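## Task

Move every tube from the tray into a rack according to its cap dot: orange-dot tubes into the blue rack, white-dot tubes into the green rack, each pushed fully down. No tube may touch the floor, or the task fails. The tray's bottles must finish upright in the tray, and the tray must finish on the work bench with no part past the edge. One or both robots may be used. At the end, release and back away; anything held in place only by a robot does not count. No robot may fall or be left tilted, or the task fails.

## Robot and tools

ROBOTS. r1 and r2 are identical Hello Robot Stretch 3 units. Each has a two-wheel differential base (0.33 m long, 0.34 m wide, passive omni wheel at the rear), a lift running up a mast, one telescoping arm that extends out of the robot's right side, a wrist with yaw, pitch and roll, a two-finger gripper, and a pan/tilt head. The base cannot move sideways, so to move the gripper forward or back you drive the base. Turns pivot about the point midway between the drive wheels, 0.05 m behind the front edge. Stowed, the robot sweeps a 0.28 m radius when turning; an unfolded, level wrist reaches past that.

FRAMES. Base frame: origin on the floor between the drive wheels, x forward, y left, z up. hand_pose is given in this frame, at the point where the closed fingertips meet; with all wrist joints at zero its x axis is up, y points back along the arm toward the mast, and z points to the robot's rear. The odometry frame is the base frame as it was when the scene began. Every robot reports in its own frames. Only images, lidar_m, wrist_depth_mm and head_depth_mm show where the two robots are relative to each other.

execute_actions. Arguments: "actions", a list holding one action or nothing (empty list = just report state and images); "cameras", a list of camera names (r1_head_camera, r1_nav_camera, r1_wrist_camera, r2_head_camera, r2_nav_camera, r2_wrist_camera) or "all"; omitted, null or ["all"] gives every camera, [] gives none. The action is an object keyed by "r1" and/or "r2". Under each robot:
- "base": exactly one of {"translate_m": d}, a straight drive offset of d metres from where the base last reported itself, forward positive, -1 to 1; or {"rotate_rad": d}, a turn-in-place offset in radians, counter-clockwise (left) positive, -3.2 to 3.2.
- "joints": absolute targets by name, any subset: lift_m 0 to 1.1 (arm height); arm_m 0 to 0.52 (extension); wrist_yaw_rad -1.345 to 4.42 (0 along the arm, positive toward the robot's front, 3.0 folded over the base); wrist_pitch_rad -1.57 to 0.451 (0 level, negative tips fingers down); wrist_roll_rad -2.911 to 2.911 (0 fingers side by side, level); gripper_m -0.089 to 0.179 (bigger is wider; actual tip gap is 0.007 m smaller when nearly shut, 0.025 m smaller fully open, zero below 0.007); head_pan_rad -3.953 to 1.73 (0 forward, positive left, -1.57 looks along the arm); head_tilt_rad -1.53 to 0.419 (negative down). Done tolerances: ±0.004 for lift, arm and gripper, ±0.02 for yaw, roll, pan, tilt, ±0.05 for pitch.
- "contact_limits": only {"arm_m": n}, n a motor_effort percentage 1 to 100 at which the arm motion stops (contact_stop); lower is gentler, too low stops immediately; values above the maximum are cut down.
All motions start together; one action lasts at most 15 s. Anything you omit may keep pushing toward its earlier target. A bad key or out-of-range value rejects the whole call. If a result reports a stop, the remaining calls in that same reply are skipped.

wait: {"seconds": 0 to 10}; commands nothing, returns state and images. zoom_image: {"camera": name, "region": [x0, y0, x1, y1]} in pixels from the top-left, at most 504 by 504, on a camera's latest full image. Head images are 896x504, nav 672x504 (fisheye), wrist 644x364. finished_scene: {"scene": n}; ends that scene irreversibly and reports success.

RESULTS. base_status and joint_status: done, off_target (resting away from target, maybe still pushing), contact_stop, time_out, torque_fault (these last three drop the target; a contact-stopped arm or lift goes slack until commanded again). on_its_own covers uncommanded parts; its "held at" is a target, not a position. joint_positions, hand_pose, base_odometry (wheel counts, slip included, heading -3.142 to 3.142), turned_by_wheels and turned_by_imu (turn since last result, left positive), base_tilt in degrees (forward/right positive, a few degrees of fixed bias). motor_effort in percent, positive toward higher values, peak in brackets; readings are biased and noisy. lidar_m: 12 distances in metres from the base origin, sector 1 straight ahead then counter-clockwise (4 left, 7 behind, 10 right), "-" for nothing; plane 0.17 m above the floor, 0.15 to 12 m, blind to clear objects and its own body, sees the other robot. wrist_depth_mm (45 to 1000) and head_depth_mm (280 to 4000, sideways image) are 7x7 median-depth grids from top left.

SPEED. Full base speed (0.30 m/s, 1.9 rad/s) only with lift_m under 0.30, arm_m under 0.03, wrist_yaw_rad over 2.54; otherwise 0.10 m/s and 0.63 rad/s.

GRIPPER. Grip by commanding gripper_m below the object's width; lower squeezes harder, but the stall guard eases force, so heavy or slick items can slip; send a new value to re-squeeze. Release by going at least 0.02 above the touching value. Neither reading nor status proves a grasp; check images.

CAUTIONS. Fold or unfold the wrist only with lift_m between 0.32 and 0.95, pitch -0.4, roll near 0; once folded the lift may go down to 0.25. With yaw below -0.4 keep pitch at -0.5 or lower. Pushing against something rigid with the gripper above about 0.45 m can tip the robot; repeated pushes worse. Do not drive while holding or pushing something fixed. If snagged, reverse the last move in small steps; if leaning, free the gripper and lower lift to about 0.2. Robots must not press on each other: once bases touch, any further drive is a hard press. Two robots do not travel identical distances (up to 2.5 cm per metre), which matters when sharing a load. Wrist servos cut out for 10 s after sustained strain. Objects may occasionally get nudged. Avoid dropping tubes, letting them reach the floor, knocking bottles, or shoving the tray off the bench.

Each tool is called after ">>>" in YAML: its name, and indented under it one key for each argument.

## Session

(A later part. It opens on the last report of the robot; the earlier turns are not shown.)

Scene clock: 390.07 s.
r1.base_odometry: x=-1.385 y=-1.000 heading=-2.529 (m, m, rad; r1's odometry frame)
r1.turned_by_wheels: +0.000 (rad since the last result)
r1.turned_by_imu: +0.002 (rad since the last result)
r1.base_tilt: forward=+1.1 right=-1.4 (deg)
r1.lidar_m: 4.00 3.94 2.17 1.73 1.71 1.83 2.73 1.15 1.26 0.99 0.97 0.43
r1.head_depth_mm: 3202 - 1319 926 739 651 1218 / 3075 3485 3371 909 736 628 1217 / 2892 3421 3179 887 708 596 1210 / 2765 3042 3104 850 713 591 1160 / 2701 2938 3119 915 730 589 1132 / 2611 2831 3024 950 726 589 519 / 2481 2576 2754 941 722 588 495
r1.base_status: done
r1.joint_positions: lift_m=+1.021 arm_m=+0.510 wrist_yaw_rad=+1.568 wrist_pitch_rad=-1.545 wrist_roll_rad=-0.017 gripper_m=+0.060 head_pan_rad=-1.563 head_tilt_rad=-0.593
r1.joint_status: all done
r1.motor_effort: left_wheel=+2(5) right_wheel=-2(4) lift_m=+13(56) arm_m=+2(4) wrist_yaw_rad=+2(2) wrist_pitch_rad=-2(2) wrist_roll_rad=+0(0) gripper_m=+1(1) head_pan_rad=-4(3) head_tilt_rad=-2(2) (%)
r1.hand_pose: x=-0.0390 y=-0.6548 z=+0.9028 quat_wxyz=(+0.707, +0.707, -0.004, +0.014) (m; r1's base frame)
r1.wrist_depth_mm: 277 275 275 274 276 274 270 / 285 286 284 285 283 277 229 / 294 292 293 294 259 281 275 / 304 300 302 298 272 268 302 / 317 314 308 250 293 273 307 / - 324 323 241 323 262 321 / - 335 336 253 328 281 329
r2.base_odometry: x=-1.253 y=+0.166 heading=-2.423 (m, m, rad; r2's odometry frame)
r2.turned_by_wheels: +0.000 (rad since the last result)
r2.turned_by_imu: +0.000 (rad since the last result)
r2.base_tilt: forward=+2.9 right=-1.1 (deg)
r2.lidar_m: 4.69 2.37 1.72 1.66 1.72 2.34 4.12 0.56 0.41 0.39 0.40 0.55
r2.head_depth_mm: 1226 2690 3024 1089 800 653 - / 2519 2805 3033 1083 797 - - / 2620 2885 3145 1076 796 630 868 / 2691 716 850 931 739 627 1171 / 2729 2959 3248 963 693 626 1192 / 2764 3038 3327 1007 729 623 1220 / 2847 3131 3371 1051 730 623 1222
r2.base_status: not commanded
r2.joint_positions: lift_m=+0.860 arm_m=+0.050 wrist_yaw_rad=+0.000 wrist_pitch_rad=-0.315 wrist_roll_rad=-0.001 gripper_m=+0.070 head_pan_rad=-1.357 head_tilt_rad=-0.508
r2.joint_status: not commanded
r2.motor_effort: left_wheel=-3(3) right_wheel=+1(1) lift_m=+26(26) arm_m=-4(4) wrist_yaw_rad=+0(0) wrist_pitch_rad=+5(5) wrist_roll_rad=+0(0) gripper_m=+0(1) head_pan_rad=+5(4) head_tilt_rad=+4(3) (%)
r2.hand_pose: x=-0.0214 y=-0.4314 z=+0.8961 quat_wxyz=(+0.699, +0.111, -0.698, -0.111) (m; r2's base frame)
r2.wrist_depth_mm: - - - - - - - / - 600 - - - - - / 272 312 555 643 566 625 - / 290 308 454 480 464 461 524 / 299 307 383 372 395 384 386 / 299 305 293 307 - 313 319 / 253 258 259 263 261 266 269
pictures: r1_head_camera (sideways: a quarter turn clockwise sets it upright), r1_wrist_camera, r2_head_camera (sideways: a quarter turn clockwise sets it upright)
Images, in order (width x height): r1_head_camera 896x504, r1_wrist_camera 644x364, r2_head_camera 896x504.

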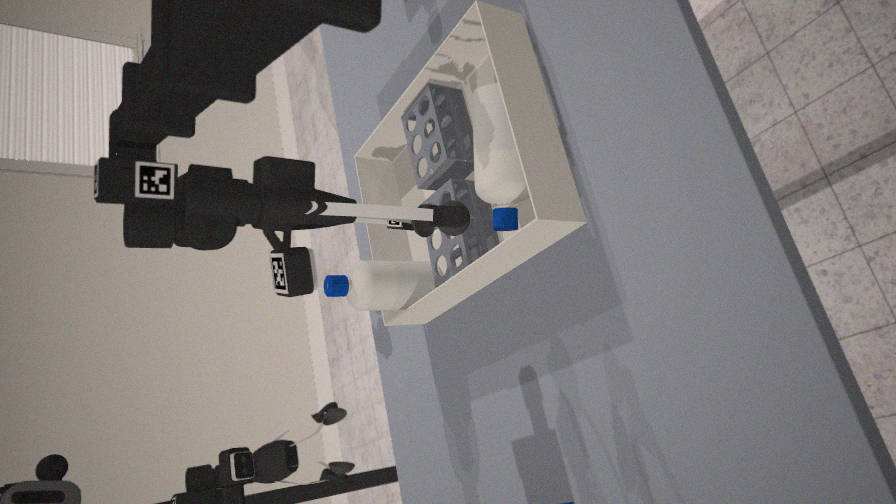

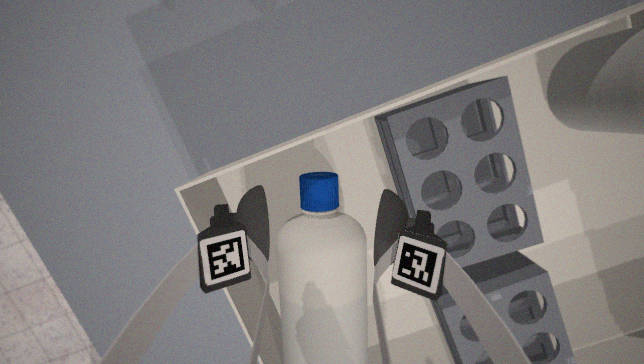

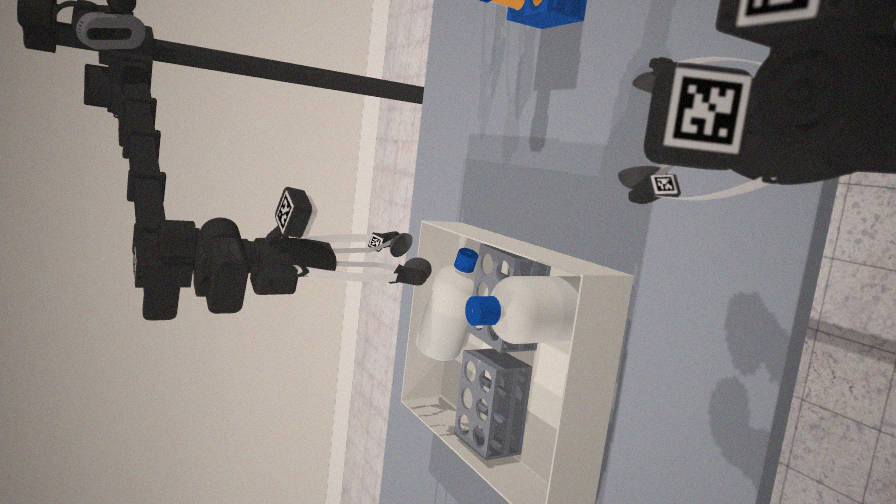

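>>> execute_actions:
  actions:
    - {"r1":{"joints":{"lift_m":0.95}}}
  cameras: ["r1_wrist_camera","r2_head_camera","r1_head_camera"]

Scene clock: 401.77 s.
r1.base_odometry: x=-1.385 y=-1.000 heading=-2.529 (m, m, rad; r1's odometry frame)
r1.turned_by_wheels: +0.000 (rad since the last result)
r1.turned_by_imu: +0.001 (rad since the last result)
r1.base_tilt: forward=+1.1 right=-1.4 (deg)
r1.lidar_m: 3.98 3.93 2.16 1.72 1.71 1.83 2.74 1.15 1.25 0.99 0.97 0.43
r1.head_depth_mm: 3199 3551 3885 - 711 652 1218 / 3058 3342 1270 913 732 630 1219 / 2895 3172 3402 890 707 593 1209 / 2798 3068 3289 847 710 593 1158 / 2688 2924 3162 910 730 589 1131 / 2589 2862 2985 948 729 587 520 / 2454 2619 2757 945 727 588 496
r1.base_status: not commanded
r1.joint_positions: lift_m=+0.951 arm_m=+0.510 wrist_yaw_rad=+1.568 wrist_pitch_rad=-1.545 wrist_roll_rad=-0.017 gripper_m=+0.060 head_pan_rad=-1.563 head_tilt_rad=-0.593
r1.joint_status: all done
r1.motor_effort: left_wheel=+2(2) right_wheel=-2(2) lift_m=+13(16) arm_m=+2(2) wrist_yaw_rad=+1(2) wrist_pitch_rad=-2(2) wrist_roll_rad=+0(0) gripper_m=+0(1) head_pan_rad=-4(4) head_tilt_rad=-3(4) (%)
r1.hand_pose: x=-0.0390 y=-0.6548 z=+0.8328 quat_wxyz=(+0.707, +0.707, -0.004, +0.014) (m; r1's base frame)
r1.wrist_depth_mm: 210 211 210 210 211 209 208 / 217 217 218 216 214 164 207 / 225 224 223 223 190 188 217 / 231 229 228 227 210 167 225 / 239 197 233 189 189 176 201 / 248 247 222 173 246 181 193 / 257 258 200 171 251 207 191
r2.base_odometry: x=-1.253 y=+0.166 heading=-2.423 (m, m, rad; r2's odometry frame)
r2.turned_by_wheels: +0.000 (rad since the last result)
r2.turned_by_imu: +0.000 (rad since the last result)
r2.base_tilt: forward=+2.9 right=-1.2 (deg)
r2.lidar_m: 4.69 2.37 1.73 1.66 1.72 2.34 4.13 0.56 0.41 0.39 0.40 0.55
r2.head_depth_mm: 1228 2670 3007 1087 799 653 - / 2564 2733 3029 1083 800 - - / 2626 2801 3163 1075 795 630 869 / 2665 2785 808 914 738 627 1172 / 2711 2958 3285 962 691 627 1196 / 2788 3046 3328 1010 728 624 1221 / 2857 3117 3369 1054 730 621 1224
r2.base_status: not commanded
r2.joint_positions: lift_m=+0.860 arm_m=+0.050 wrist_yaw_rad=+0.000 wrist_pitch_rad=-0.315 wrist_roll_rad=-0.001 gripper_m=+0.070 head_pan_rad=-1.357 head_tilt_rad=-0.508
r2.joint_status: not commanded
r2.motor_effort: left_wheel=-3(2) right_wheel=+3(1) lift_m=+26(26) arm_m=-4(4) wrist_yaw_rad=+0(1) wrist_pitch_rad=+5(6) wrist_roll_rad=+0(0) gripper_m=+1(1) head_pan_rad=+5(5) head_tilt_rad=+4(3) (%)
r2.hand_pose: x=-0.0214 y=-0.4314 z=+0.8961 quat_wxyz=(+0.699, +0.111, -0.698, -0.111) (m; r2's base frame)
r2.wrist_depth_mm: - - - - - - - / - 595 - - - - - / 272 310 547 648 576 638 - / 286 306 456 473 457 458 526 / 298 308 382 371 393 384 388 / 299 304 294 308 - 314 314 / 254 258 261 263 265 267 269
pictures: r1_head_camera (sideways: a quarter turn clockwise sets it upright), r1_wrist_camera, r2_head_camera (sideways: a quarter turn clockwise sets it upright)
Images, in order (width x height): r1_head_camera 896x504, r1_wrist_camera 644x364, r2_head_camera 896x504.

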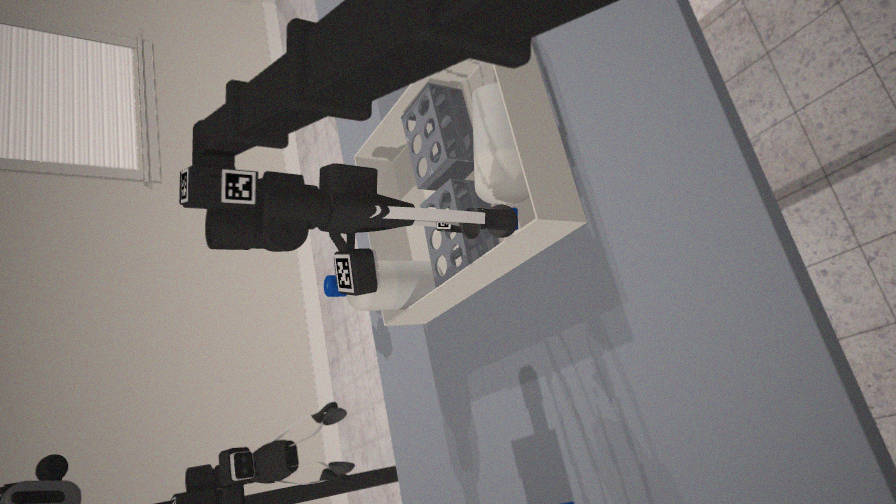

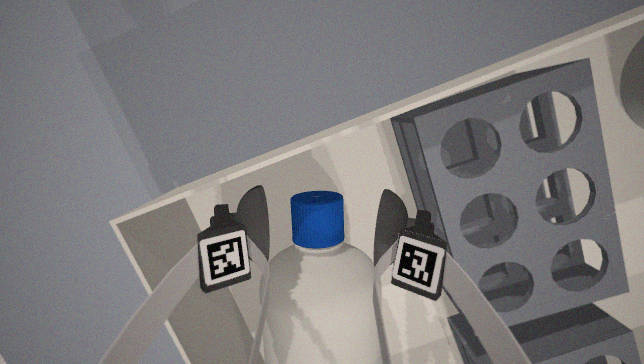

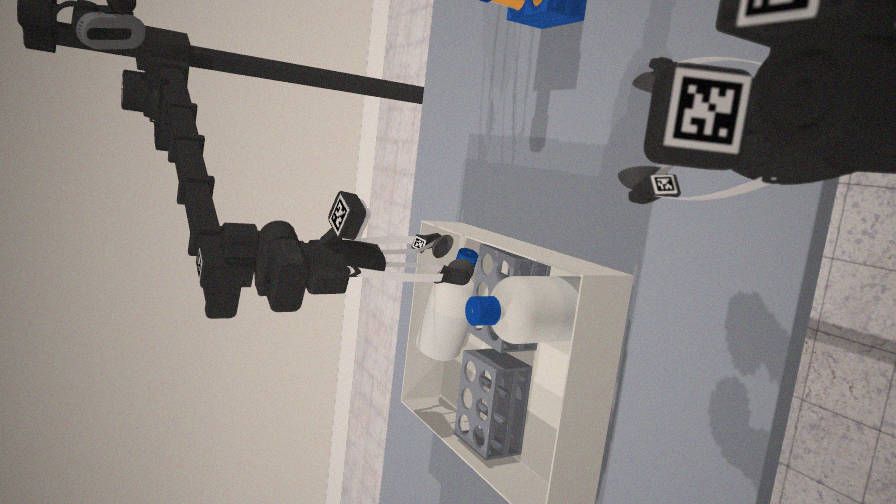

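>>> execute_actions:
  actions:
    - {"r1":{"joints":{"lift_m":0.928}}}
  cameras: ["r1_wrist_camera","r2_head_camera"]

>>> execute_actions:
  actions:
    - {"r1":{"joints":{"gripper_m":0.0}}}
  cameras: ["r1_wrist_camera","r2_head_camera"]

>>> execute_actions:
  actions:
    - {"r1":{"joints":{"lift_m":1.0}}}
  cameras: ["r1_wrist_camera","r2_head_camera"]

Scene clock: 412.50 s.
r1.base_odometry: x=-1.385 y=-1.000 heading=-2.529 (m, m, rad; r1's odometry frame)
r1.turned_by_wheels: +0.000 (rad since the last result)
r1.turned_by_imu: +0.001 (rad since the last result)
r1.base_tilt: forward=+1.1 right=-1.4 (deg)
r1.lidar_m: 4.01 3.93 2.16 1.72 1.71 1.83 2.72 1.15 1.25 0.99 0.97 0.43
r1.head_depth_mm: 3166 3574 3653 - 690 1338 1224 / 3023 3401 - 907 732 628 1216 / 2939 3169 3267 886 711 594 1208 / 2823 3131 3322 846 710 591 1169 / 2700 2959 3092 913 728 590 1128 / 2587 2816 3073 946 726 588 518 / 2471 2608 2754 944 726 588 495
r1.base_status: not commanded
r1.joint_positions: lift_m=+0.929 arm_m=+0.510 wrist_yaw_rad=+1.568 wrist_pitch_rad=-1.545 wrist_roll_rad=-0.017 gripper_m=+0.060 head_pan_rad=-1.563 head_tilt_rad=-0.593
r1.joint_status: all done
r1.motor_effort: left_wheel=+2(2) right_wheel=-2(2) lift_m=+14(9) arm_m=+2(2) wrist_yaw_rad=+1(2) wrist_pitch_rad=-2(2) wrist_roll_rad=+0(0) gripper_m=+1(0) head_pan_rad=-4(4) head_tilt_rad=-3(2) (%)
r1.hand_pose: x=-0.0390 y=-0.6548 z=+0.8108 quat_wxyz=(+0.707, +0.707, -0.004, +0.014) (m; r1's base frame)
r1.wrist_depth_mm: 190 190 189 191 190 189 187 / 196 196 193 195 195 138 136 / 202 203 202 200 169 140 168 / 209 207 206 206 203 147 145 / 215 175 211 163 183 178 150 / 224 156 219 160 221 154 170 / 232 172 197 147 226 181 171
r2.base_odometry: x=-1.253 y=+0.166 heading=-2.423 (m, m, rad; r2's odometry frame)
r2.turned_by_wheels: +0.000 (rad since the last result)
r2.turned_by_imu: +0.000 (rad since the last result)
r2.base_tilt: forward=+3.0 right=-1.2 (deg)
r2.lidar_m: 4.68 2.37 1.72 1.66 1.72 2.34 4.12 0.56 0.41 0.39 0.41 0.55
r2.head_depth_mm: 1227 2665 3046 1085 798 652 - / 2572 2731 3050 1082 799 - - / 2633 2813 3160 1074 795 629 871 / 2672 2812 804 906 740 628 1177 / 2742 2963 3248 960 692 626 1197 / 2796 3052 3338 1009 731 625 1222 / 2853 3111 3387 1055 729 622 1221
r2.base_status: not commanded
r2.joint_positions: lift_m=+0.860 arm_m=+0.050 wrist_yaw_rad=+0.000 wrist_pitch_rad=-0.315 wrist_roll_rad=-0.001 gripper_m=+0.070 head_pan_rad=-1.357 head_tilt_rad=-0.508
r2.joint_status: not commanded
r2.motor_effort: left_wheel=-3(2) right_wheel=+1(2) lift_m=+27(26) arm_m=-4(4) wrist_yaw_rad=-1(1) wrist_pitch_rad=+5(5) wrist_roll_rad=+0(0) gripper_m=+1(0) head_pan_rad=+4(4) head_tilt_rad=+4(4) (%)
r2.hand_pose: x=-0.0214 y=-0.4314 z=+0.8961 quat_wxyz=(+0.699, +0.111, -0.698, -0.111) (m; r2's base frame)
r2.wrist_depth_mm: - - - - - - - / - 598 - - - - - / 271 309 561 634 571 623 - / 289 308 451 470 462 464 525 / 298 306 382 370 396 378 389 / 297 306 292 306 - 316 318 / 254 256 260 261 262 268 270
pictures: r1_wrist_camera, r2_head_camera (sideways: a quarter turn clockwise sets it upright)
Images, in order (width x height): r1_wrist_camera 644x364, r2_head_camera 896x504.

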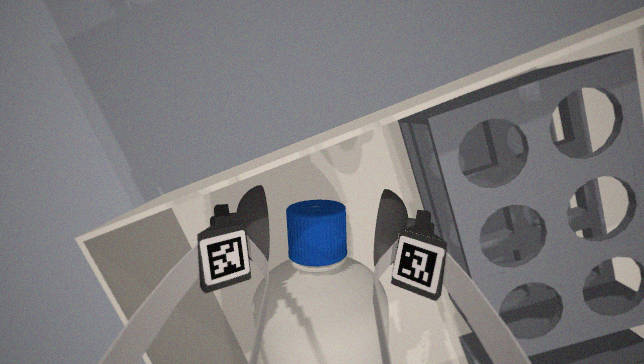

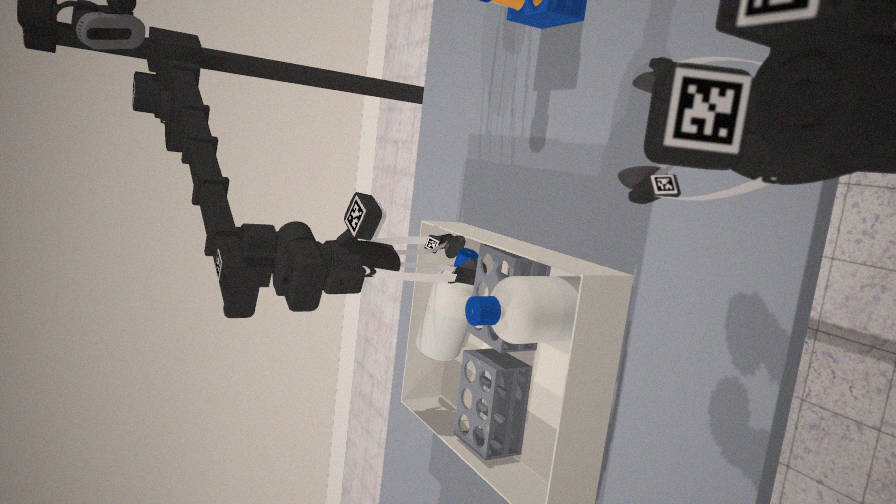

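Scene clock: 413.60 s.
r1.base_odometry: x=-1.385 y=-1.000 heading=-2.529 (m, m, rad; r1's odometry frame)
r1.turned_by_wheels: +0.000 (rad since the last result)
r1.turned_by_imu: +0.000 (rad since the last result)
r1.base_tilt: forward=+1.1 right=-1.4 (deg)
r1.lidar_m: 3.96 3.93 2.17 1.73 1.71 1.83 2.72 1.15 1.25 0.99 0.97 0.43
r1.head_depth_mm: 3225 3613 3629 - 692 1337 1215 / 3051 3366 - 907 733 629 1219 / 2914 3208 3329 889 711 594 1214 / 2803 3092 3283 847 709 591 1159 / 2681 3003 3105 911 730 590 1130 / 2611 2820 3016 946 728 589 519 / 2460 2619 2816 943 725 587 494
r1.base_status: not commanded
r1.joint_positions: lift_m=+0.929 arm_m=+0.510 wrist_yaw_rad=+1.572 wrist_pitch_rad=-1.545 wrist_roll_rad=-0.019 gripper_m=+0.001 head_pan_rad=-1.563 head_tilt_rad=-0.593
r1.joint_status: all done
r1.motor_effort: left_wheel=+2(2) right_wheel=-2(2) lift_m=+14(14) arm_m=+2(2) wrist_yaw_rad=-2(3) wrist_pitch_rad=-2(2) wrist_roll_rad=+1(1) gripper_m=-10(82) head_pan_rad=-4(4) head_tilt_rad=-3(2) (%)
r1.hand_pose: x=-0.0390 y=-0.6549 z=+0.8108 quat_wxyz=(+0.707, +0.707, -0.002, +0.016) (m; r1's base frame)
r1.wrist_depth_mm: 191 190 190 189 190 191 188 / 197 197 197 194 194 149 136 / 203 203 200 201 165 140 169 / 210 208 206 203 205 146 144 / 216 174 212 160 211 180 151 / 225 164 220 160 213 155 160 / 233 228 202 147 227 163 169
r2.base_odometry: x=-1.253 y=+0.166 heading=-2.423 (m, m, rad; r2's odometry frame)
r2.turned_by_wheels: +0.000 (rad since the last result)
r2.turned_by_imu: +0.000 (rad since the last result)
r2.base_tilt: forward=+2.9 right=-1.2 (deg)
r2.lidar_m: 4.69 2.37 1.72 1.66 1.72 2.34 4.12 0.56 0.41 0.39 0.40 0.55
r2.head_depth_mm: 1225 2659 3015 1088 798 653 - / 2590 2706 3033 1083 800 - - / 2629 2800 3151 1077 796 630 869 / 2667 2818 803 969 738 628 1173 / 2709 2969 3237 961 692 626 1197 / 2787 3064 3317 1010 731 625 1220 / 2839 3123 3365 1052 728 622 1221
r2.base_status: not commanded
r2.joint_positions: lift_m=+0.860 arm_m=+0.050 wrist_yaw_rad=+0.000 wrist_pitch_rad=-0.315 wrist_roll_rad=-0.001 gripper_m=+0.070 head_pan_rad=-1.357 head_tilt_rad=-0.508
r2.joint_status: not commanded
r2.motor_effort: left_wheel=-3(2) right_wheel=+1(2) lift_m=+26(26) arm_m=-4(4) wrist_yaw_rad=+0(1) wrist_pitch_rad=+5(5) wrist_roll_rad=+0(0) gripper_m=+0(0) head_pan_rad=+5(5) head_tilt_rad=+3(4) (%)
r2.hand_pose: x=-0.0214 y=-0.4314 z=+0.8961 quat_wxyz=(+0.699, +0.111, -0.698, -0.111) (m; r2's base frame)
r2.wrist_depth_mm: - - - - - - - / - - - - - - - / 272 307 556 636 565 629 - / 285 307 454 474 461 459 520 / 298 308 383 373 395 381 387 / 297 305 294 310 - 313 317 / 253 258 262 261 265 267 268
pictures: r1_wrist_camera, r2_head_camera (sideways: a quarter turn clockwise sets it upright)
Images, in order (width x height): r1_wrist_camera 644x364, r2_head_camera 896x504.

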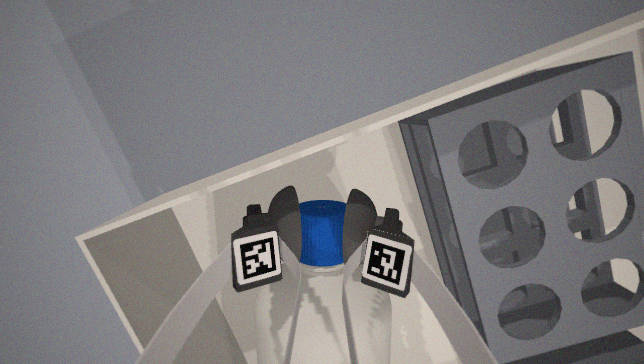

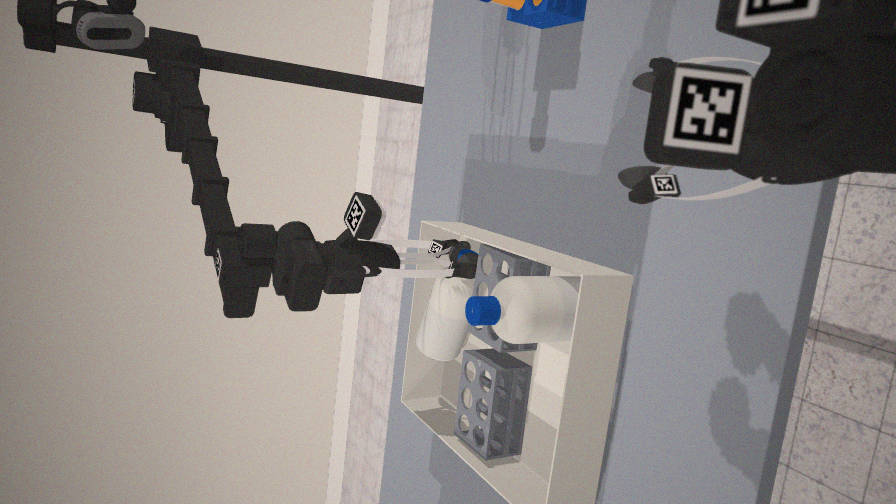

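Scene clock: 415.10 s.
r1.base_odometry: x=-1.385 y=-1.000 heading=-2.529 (m, m, rad; r1's odometry frame)
r1.turned_by_wheels: +0.000 (rad since the last result)
r1.turned_by_imu: +0.000 (rad since the last result)
r1.base_tilt: forward=+1.1 right=-1.4 (deg)
r1.lidar_m: 3.98 3.93 2.17 1.72 1.71 1.83 2.73 1.15 1.25 0.99 0.97 0.43
r1.head_depth_mm: 3241 3521 - 873 739 650 1220 / 3034 3369 3154 912 734 628 1217 / 2909 - 3162 855 708 594 1213 / 2773 3066 3141 842 711 591 1158 / 2675 2948 3118 908 730 590 1134 / 2570 2790 3076 950 726 589 520 / 2484 2588 2742 946 723 588 496
r1.base_status: not commanded
r1.joint_positions: lift_m=+0.999 arm_m=+0.510 wrist_yaw_rad=+1.572 wrist_pitch_rad=-1.551 wrist_roll_rad=-0.019 gripper_m=+0.000 head_pan_rad=-1.563 head_tilt_rad=-0.593
r1.joint_status: all done
r1.motor_effort: left_wheel=+2(2) right_wheel=+0(2) lift_m=+62(65) arm_m=+2(2) wrist_yaw_rad=-3(2) wrist_pitch_rad=+0(2) wrist_roll_rad=+1(1) gripper_m=-9(10) head_pan_rad=-4(3) head_tilt_rad=-3(2) (%)
r1.hand_pose: x=-0.0404 y=-0.6549 z=+0.8811 quat_wxyz=(+0.707, +0.707, +0.000, +0.014) (m; r1's base frame)
r1.wrist_depth_mm: 256 255 256 254 253 255 250 / 264 263 261 261 261 225 229 / 273 271 273 270 238 212 267 / 283 281 277 274 255 218 278 / 292 295 249 168 253 225 288 / 303 301 249 177 271 243 292 / - 315 291 189 307 245 306
r2.base_odometry: x=-1.253 y=+0.166 heading=-2.423 (m, m, rad; r2's odometry frame)
r2.turned_by_wheels: +0.000 (rad since the last result)
r2.turned_by_imu: +0.000 (rad since the last result)
r2.base_tilt: forward=+2.9 right=-1.1 (deg)
r2.lidar_m: 4.68 2.36 1.72 1.66 1.71 2.35 4.11 0.56 0.41 0.39 0.41 0.55
r2.head_depth_mm: 1231 2703 3009 1089 798 653 - / 2538 2813 3056 1079 798 - - / 2624 2864 3130 1079 794 630 868 / 2667 734 3034 964 739 628 1174 / 2759 2962 3263 959 692 625 1197 / 2759 3049 3378 1007 730 624 1221 / 2833 3135 3386 1053 728 621 1222
r2.base_status: not commanded
r2.joint_positions: lift_m=+0.860 arm_m=+0.050 wrist_yaw_rad=+0.000 wrist_pitch_rad=-0.315 wrist_roll_rad=-0.001 gripper_m=+0.070 head_pan_rad=-1.357 head_tilt_rad=-0.508
r2.joint_status: not commanded
r2.motor_effort: left_wheel=-3(2) right_wheel=+1(2) lift_m=+25(26) arm_m=-4(4) wrist_yaw_rad=+0(1) wrist_pitch_rad=+5(5) wrist_roll_rad=+0(0) gripper_m=+1(1) head_pan_rad=+4(5) head_tilt_rad=+3(4) (%)
r2.hand_pose: x=-0.0214 y=-0.4314 z=+0.8961 quat_wxyz=(+0.699, +0.111, -0.698, -0.111) (m; r2's base frame)
r2.wrist_depth_mm: - - - - - - - / - 550 - - - - - / 269 311 577 636 568 626 - / 288 306 447 469 461 463 517 / 299 308 379 369 396 383 389 / 296 304 297 306 - 315 319 / 254 257 262 260 265 267 271
pictures: r1_wrist_camera, r2_head_camera (sideways: a quarter turn clockwise sets it upright)
Images, in order (width x height): r1_wrist_camera 644x364, r2_head_camera 896x504.

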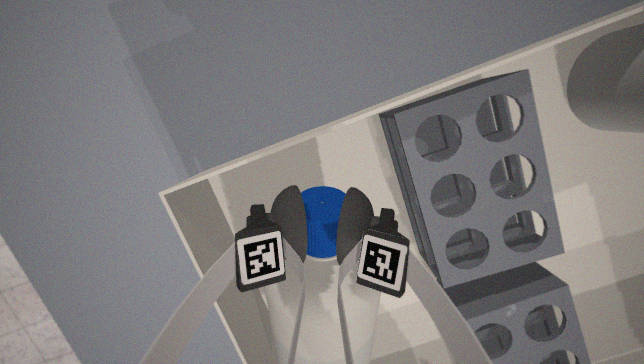

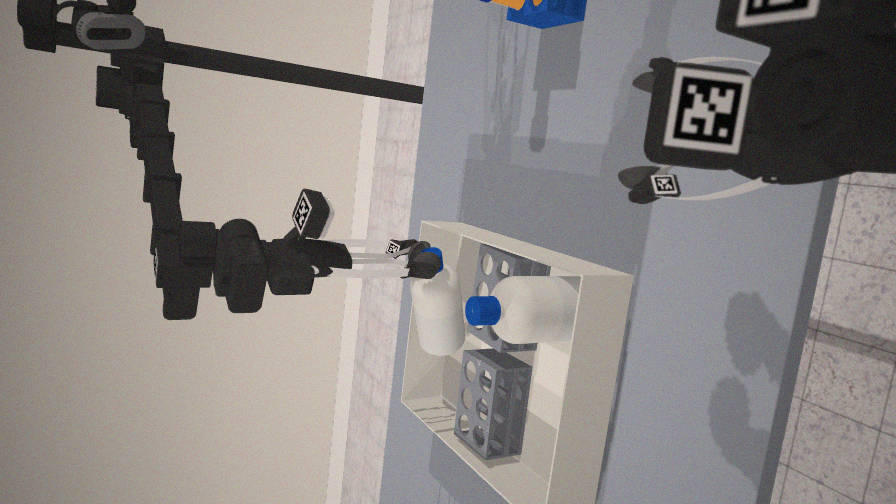

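It pivots by gravity. Keep raising while backing up.

>>> execute_actions:
  actions:
    - {"r1":{"base":{"translate_m":-0.06},"joints":{"lift_m":1.07}}}
  cameras: ["r1_wrist_camera","r2_head_camera","r1_head_camera"]

Scene clock: 422.70 s.
r1.base_odometry: x=-1.336 y=-0.965 heading=-2.529 (m, m, rad; r1's odometry frame)
r1.turned_by_wheels: +0.000 (rad since the last result)
r1.turned_by_imu: +0.001 (rad since the last result)
r1.base_tilt: forward=+1.1 right=-1.4 (deg)
r1.lidar_m: 4.04 3.98 2.13 1.70 1.69 1.80 2.69 1.11 1.29 1.01 1.00 0.48
r1.head_depth_mm: 3075 3708 1409 967 738 1374 1228 / 2932 3531 3372 907 736 649 1225 / 2846 - 3153 736 718 626 1213 / 2777 3070 3294 885 704 592 1211 / 2705 2952 3220 881 727 591 1158 / 2610 2865 3069 942 729 588 1132 / 2491 2742 2927 941 724 587 517
r1.base_status: done
r1.joint_positions: lift_m=+1.069 arm_m=+0.510 wrist_yaw_rad=+1.572 wrist_pitch_rad=-1.552 wrist_roll_rad=-0.019 gripper_m=+0.000 head_pan_rad=-1.563 head_tilt_rad=-0.593
r1.joint_status: all done
r1.motor_effort: left_wheel=+2(3) right_wheel=-1(5) lift_m=+61(61) arm_m=+2(2) wrist_yaw_rad=-2(3) wrist_pitch_rad=+1(1) wrist_roll_rad=+1(1) gripper_m=-7(9) head_pan_rad=-4(3) head_tilt_rad=-3(2) (%)
r1.hand_pose: x=-0.0408 y=-0.6549 z=+0.9512 quat_wxyz=(+0.707, +0.707, +0.001, +0.013) (m; r1's base frame)
r1.wrist_depth_mm: 322 323 322 316 275 304 243 / 328 329 328 327 293 327 323 / 344 339 337 343 327 311 336 / - 354 354 345 346 336 349 / - 364 368 - 355 304 357 / - 382 378 343 372 316 324 / - - 392 384 355 322 386
r2.base_odometry: x=-1.253 y=+0.166 heading=-2.423 (m, m, rad; r2's odometry frame)
r2.turned_by_wheels: +0.000 (rad since the last result)
r2.turned_by_imu: +0.000 (rad since the last result)
r2.base_tilt: forward=+2.9 right=-1.1 (deg)
r2.lidar_m: 4.66 2.36 1.72 1.66 1.71 2.35 4.13 0.56 0.41 0.39 0.40 0.55
r2.head_depth_mm: 1213 2746 3023 1087 798 653 - / 1292 2751 3031 1080 799 - - / 2557 2853 3172 1074 798 630 870 / 2591 2821 3191 1017 738 629 1174 / 2681 776 3211 924 693 626 1199 / 2791 3046 3353 1010 729 625 1223 / 2845 3117 3388 1053 729 622 1217
r2.base_status: not commanded
r2.joint_positions: lift_m=+0.860 arm_m=+0.050 wrist_yaw_rad=+0.000 wrist_pitch_rad=-0.315 wrist_roll_rad=-0.001 gripper_m=+0.070 head_pan_rad=-1.357 head_tilt_rad=-0.508
r2.joint_status: not commanded
r2.motor_effort: left_wheel=-3(2) right_wheel=+2(2) lift_m=+25(26) arm_m=-4(4) wrist_yaw_rad=-1(1) wrist_pitch_rad=+5(5) wrist_roll_rad=+0(0) gripper_m=+0(0) head_pan_rad=+5(5) head_tilt_rad=+3(4) (%)
r2.hand_pose: x=-0.0214 y=-0.4314 z=+0.8961 quat_wxyz=(+0.699, +0.111, -0.698, -0.111) (m; r2's base frame)
r2.wrist_depth_mm: - - - - - - - / - 521 - - - - - / 269 310 582 649 567 623 - / 288 306 449 469 460 460 526 / 299 307 381 373 394 383 388 / 297 302 294 309 - 316 318 / 254 258 259 264 262 267 268
pictures: r1_head_camera (sideways: a quarter turn clockwise sets it upright), r1_wrist_camera, r2_head_camera (sideways: a quarter turn clockwise sets it upright)
Images, in order (width x height): r1_head_camera 896x504, r1_wrist_camera 644x364, r2_head_camera 896x504.

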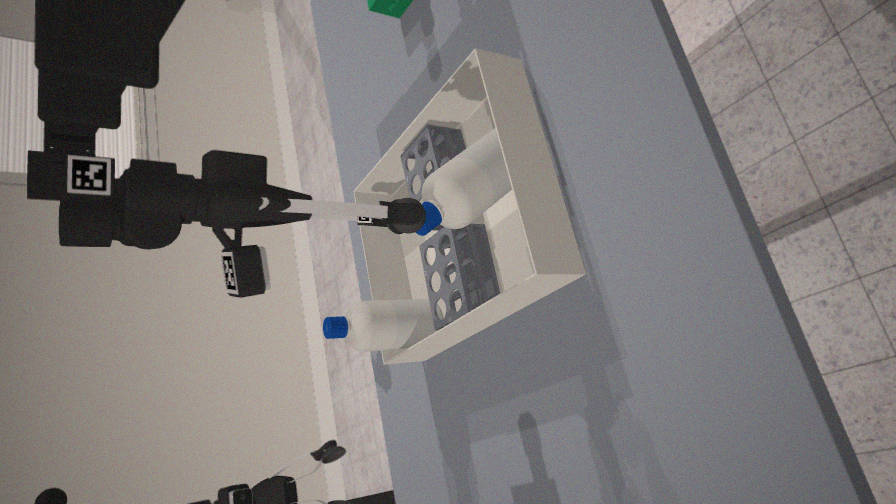

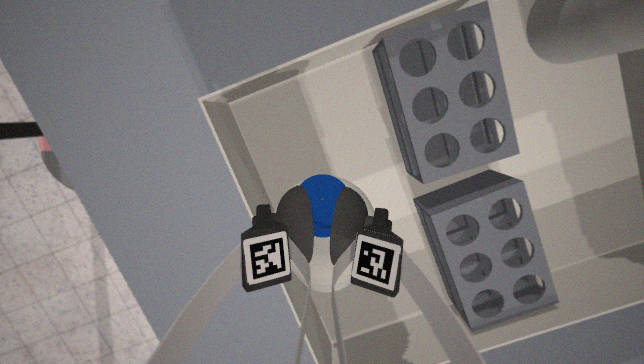

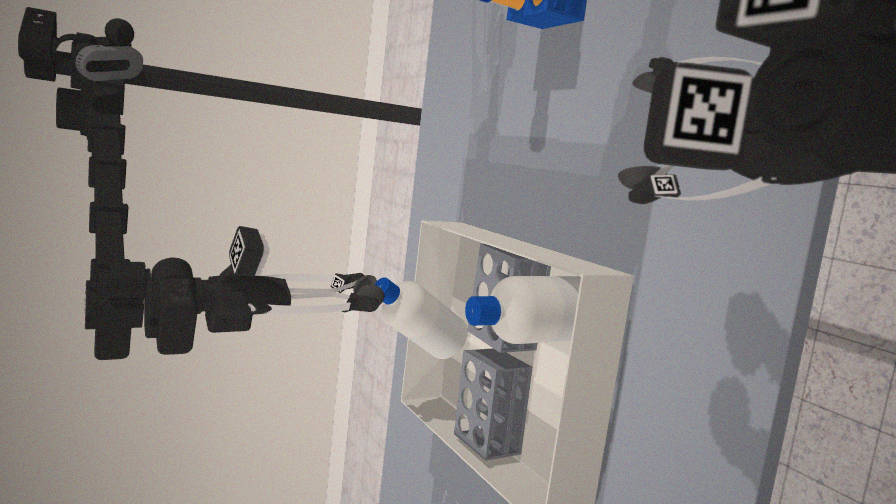

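>>> execute_actions:
  actions:
    - {"r1":{"base":{"translate_m":-0.05},"joints":{"lift_m":1.065}}}
  cameras: ["r1_wrist_camera","r2_head_camera","r1_head_camera"]

Scene clock: 430.23 s.
r1.base_odometry: x=-1.295 y=-0.936 heading=-2.529 (m, m, rad; r1's odometry frame)
r1.turned_by_wheels: +0.000 (rad since the last result)
r1.turned_by_imu: +0.001 (rad since the last result)
r1.base_tilt: forward=+1.1 right=-1.5 (deg)
r1.lidar_m: 4.10 4.03 2.11 1.68 1.66 1.78 2.66 1.07 1.08 1.03 1.02 0.53
r1.head_depth_mm: 3087 3847 1405 965 735 1414 1218 / 2969 3472 3415 923 737 1340 1214 / 2878 - 2245 886 731 646 1211 / 2836 3119 3331 846 711 608 1207 / 2741 2948 3204 864 705 591 1213 / 2622 2851 3092 912 725 589 1158 / 2510 2767 2924 945 727 587 533
r1.base_status: done
r1.joint_positions: lift_m=+1.066 arm_m=+0.510 wrist_yaw_rad=+1.572 wrist_pitch_rad=-1.519 wrist_roll_rad=-0.019 gripper_m=+0.000 head_pan_rad=-1.563 head_tilt_rad=-0.593
r1.joint_status: all done
r1.motor_effort: left_wheel=+5(7) right_wheel=-8(17) lift_m=+7(54) arm_m=+2(2) wrist_yaw_rad=-2(2) wrist_pitch_rad=-14(16) wrist_roll_rad=+1(1) gripper_m=-8(8) head_pan_rad=-4(3) head_tilt_rad=-3(2) (%)
r1.hand_pose: x=-0.0321 y=-0.6549 z=+0.9477 quat_wxyz=(+0.707, +0.706, -0.011, +0.025) (m; r1's base frame)
r1.wrist_depth_mm: 322 324 321 318 288 316 315 / 337 336 328 327 307 307 331 / 344 342 336 335 333 333 338 / - 346 349 171 337 293 343 / - 360 362 199 356 294 346 / - 370 375 366 364 304 324 / - - 384 373 335 385 384
r2.base_odometry: x=-1.253 y=+0.166 heading=-2.423 (m, m, rad; r2's odometry frame)
r2.turned_by_wheels: +0.000 (rad since the last result)
r2.turned_by_imu: +0.000 (rad since the last result)
r2.base_tilt: forward=+2.9 right=-1.1 (deg)
r2.lidar_m: 4.68 2.36 1.72 1.66 1.72 2.34 4.12 0.56 0.41 0.39 0.40 0.55
r2.head_depth_mm: 2465 2750 3033 1090 798 653 - / 1297 2774 3042 1079 797 - - / 2545 2874 3173 1077 797 630 868 / 2595 2911 3252 1014 738 628 1171 / 2662 781 3209 938 692 627 1196 / 2753 3067 3360 1010 730 624 1217 / 2831 3128 3405 1050 729 622 1224
r2.base_status: not commanded
r2.joint_positions: lift_m=+0.860 arm_m=+0.050 wrist_yaw_rad=+0.000 wrist_pitch_rad=-0.315 wrist_roll_rad=-0.001 gripper_m=+0.070 head_pan_rad=-1.357 head_tilt_rad=-0.508
r2.joint_status: not commanded
r2.motor_effort: left_wheel=-3(2) right_wheel=+1(2) lift_m=+26(26) arm_m=-4(4) wrist_yaw_rad=+0(0) wrist_pitch_rad=+5(5) wrist_roll_rad=+0(0) gripper_m=+1(0) head_pan_rad=+5(5) head_tilt_rad=+4(2) (%)
r2.hand_pose: x=-0.0214 y=-0.4314 z=+0.8961 quat_wxyz=(+0.699, +0.111, -0.698, -0.111) (m; r2's base frame)
r2.wrist_depth_mm: - - - - - - - / - 534 - - - - - / 271 308 589 646 574 640 - / 289 305 449 473 467 460 515 / 298 306 384 370 397 378 387 / 293 305 296 306 - 317 320 / 254 259 260 262 264 267 268
pictures: r1_head_camera (sideways: a quarter turn clockwise sets it upright), r1_wrist_camera, r2_head_camera (sideways: a quarter turn clockwise sets it upright)
Images, in order (width x height): r1_head_camera 896x504, r1_wrist_camera 644x364, r2_head_camera 896x504.

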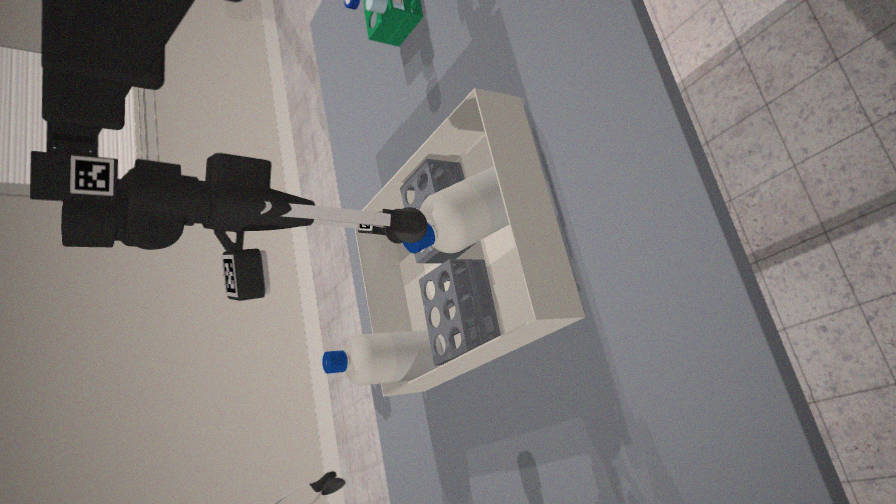

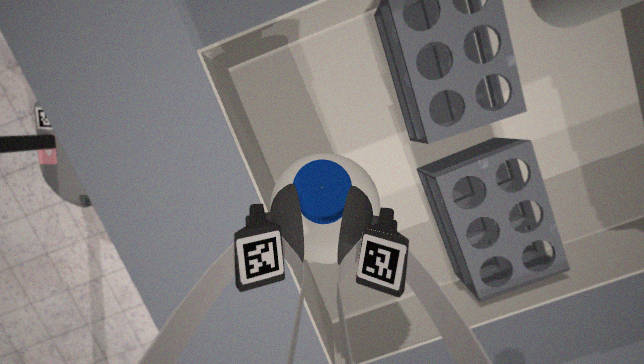

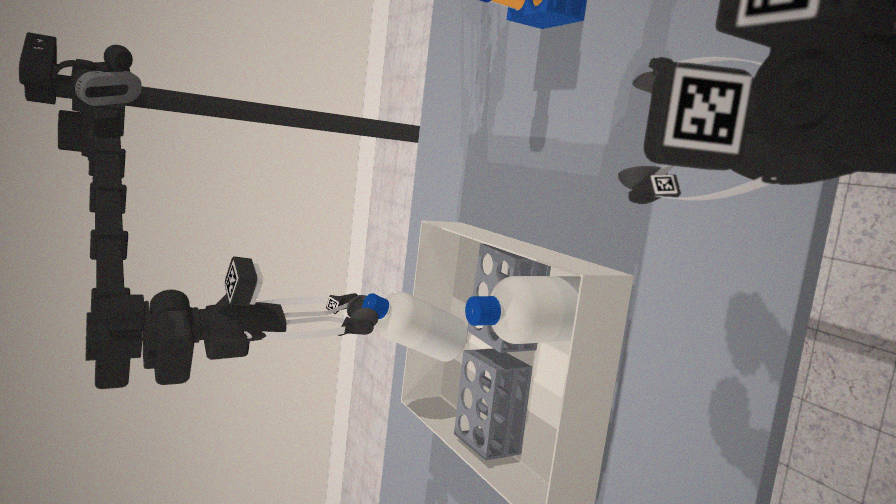

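>>> execute_actions:
  actions:
    - {"r1":{"base":{"translate_m":-0.025},"joints":{"lift_m":1.078,"gripper_m":-0.01}}}
  cameras: ["r1_wrist_camera","r2_head_camera","r1_head_camera"]

Scene clock: 435.53 s.
r1.base_odometry: x=-1.274 y=-0.922 heading=-2.529 (m, m, rad; r1's odometry frame)
r1.turned_by_wheels: +0.000 (rad since the last result)
r1.turned_by_imu: +0.001 (rad since the last result)
r1.base_tilt: forward=+1.1 right=-1.4 (deg)
r1.lidar_m: 4.10 4.06 2.10 1.67 1.65 1.77 2.64 1.06 1.05 1.04 1.03 0.55
r1.head_depth_mm: - 3722 1415 968 740 1447 1221 / 2999 3512 3357 963 734 1378 1218 / 2874 - 3337 878 731 648 1209 / 2845 3050 3391 860 714 626 1211 / 2739 2993 3160 880 706 590 1198 / 2667 2905 3081 906 725 588 1180 / 2499 2732 2905 946 723 588 1126
r1.base_status: done
r1.joint_positions: lift_m=+1.077 arm_m=+0.510 wrist_yaw_rad=+1.572 wrist_pitch_rad=-1.548 wrist_roll_rad=-0.019 gripper_m=-0.009 head_pan_rad=-1.563 head_tilt_rad=-0.593
r1.joint_status: all done
r1.motor_effort: left_wheel=+1(2) right_wheel=-1(14) lift_m=+61(61) arm_m=+2(2) wrist_yaw_rad=-2(2) wrist_pitch_rad=-1(14) wrist_roll_rad=+1(1) gripper_m=-10(54) head_pan_rad=-3(4) head_tilt_rad=-4(2) (%)
r1.hand_pose: x=-0.0396 y=-0.6549 z=+0.9591 quat_wxyz=(+0.707, +0.707, -0.001, +0.015) (m; r1's base frame)
r1.wrist_depth_mm: 336 328 327 329 299 298 329 / - 339 337 334 329 329 334 / - 351 349 342 346 291 354 / - 363 361 174 353 298 353 / - 384 371 - 365 308 317 / - - 389 386 328 387 383 / - - 402 403 400 401 401
r2.base_odometry: x=-1.253 y=+0.166 heading=-2.423 (m, m, rad; r2's odometry frame)
r2.turned_by_wheels: +0.000 (rad since the last result)
r2.turned_by_imu: +0.000 (rad since the last result)
r2.base_tilt: forward=+2.8 right=-1.1 (deg)
r2.lidar_m: 4.68 2.36 1.72 1.66 1.72 2.34 4.11 0.56 0.41 0.39 0.41 0.55
r2.head_depth_mm: 2523 2766 3037 1088 797 653 - / 1287 2771 3052 1079 800 - - / 2553 2901 3165 1077 794 630 870 / 2602 2895 3234 1014 738 629 1175 / 2649 806 3185 949 691 627 1200 / 2738 3050 3352 1005 731 624 1220 / 2836 3126 3404 1051 727 623 1221
r2.base_status: not commanded
r2.joint_positions: lift_m=+0.860 arm_m=+0.050 wrist_yaw_rad=+0.000 wrist_pitch_rad=-0.315 wrist_roll_rad=-0.001 gripper_m=+0.070 head_pan_rad=-1.357 head_tilt_rad=-0.508
r2.joint_status: not commanded
r2.motor_effort: left_wheel=-2(2) right_wheel=+1(2) lift_m=+26(26) arm_m=-4(4) wrist_yaw_rad=+0(0) wrist_pitch_rad=+5(5) wrist_roll_rad=+0(0) gripper_m=+1(0) head_pan_rad=+5(5) head_tilt_rad=+3(2) (%)
r2.hand_pose: x=-0.0214 y=-0.4314 z=+0.8961 quat_wxyz=(+0.699, +0.111, -0.698, -0.111) (m; r2's base frame)
r2.wrist_depth_mm: - - - - - - - / - 544 - - - - - / 271 310 591 631 565 628 - / 285 307 452 465 462 462 523 / 297 305 382 372 396 384 389 / 296 303 295 306 - 313 321 / 254 256 259 259 264 267 269
pictures: r1_head_camera (sideways: a quarter turn clockwise sets it upright), r1_wrist_camera, r2_head_camera (sideways: a quarter turn clockwise sets it upright)
Images, in order (width x height): r1_head_camera 896x504, r1_wrist_camera 644x364, r2_head_camera 896x504.

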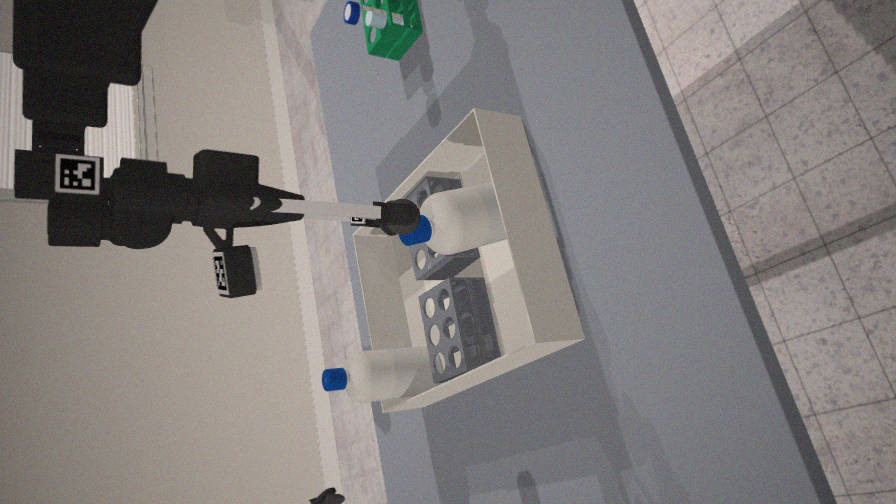

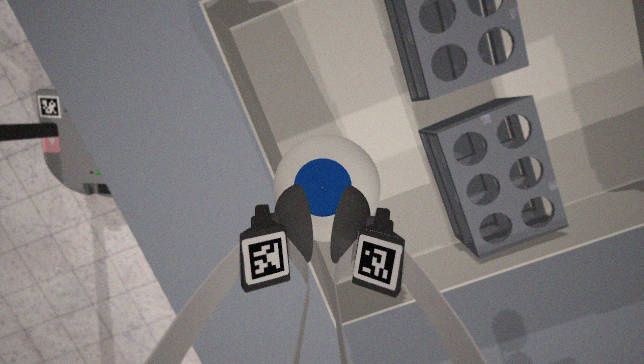

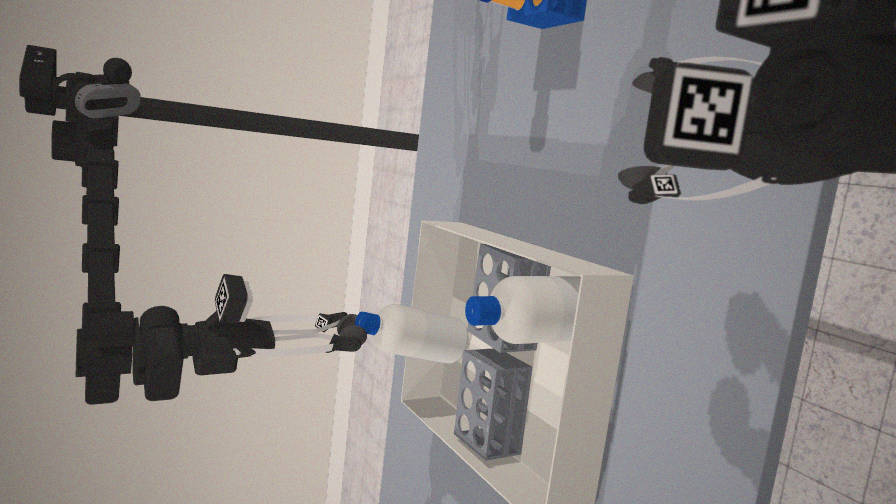

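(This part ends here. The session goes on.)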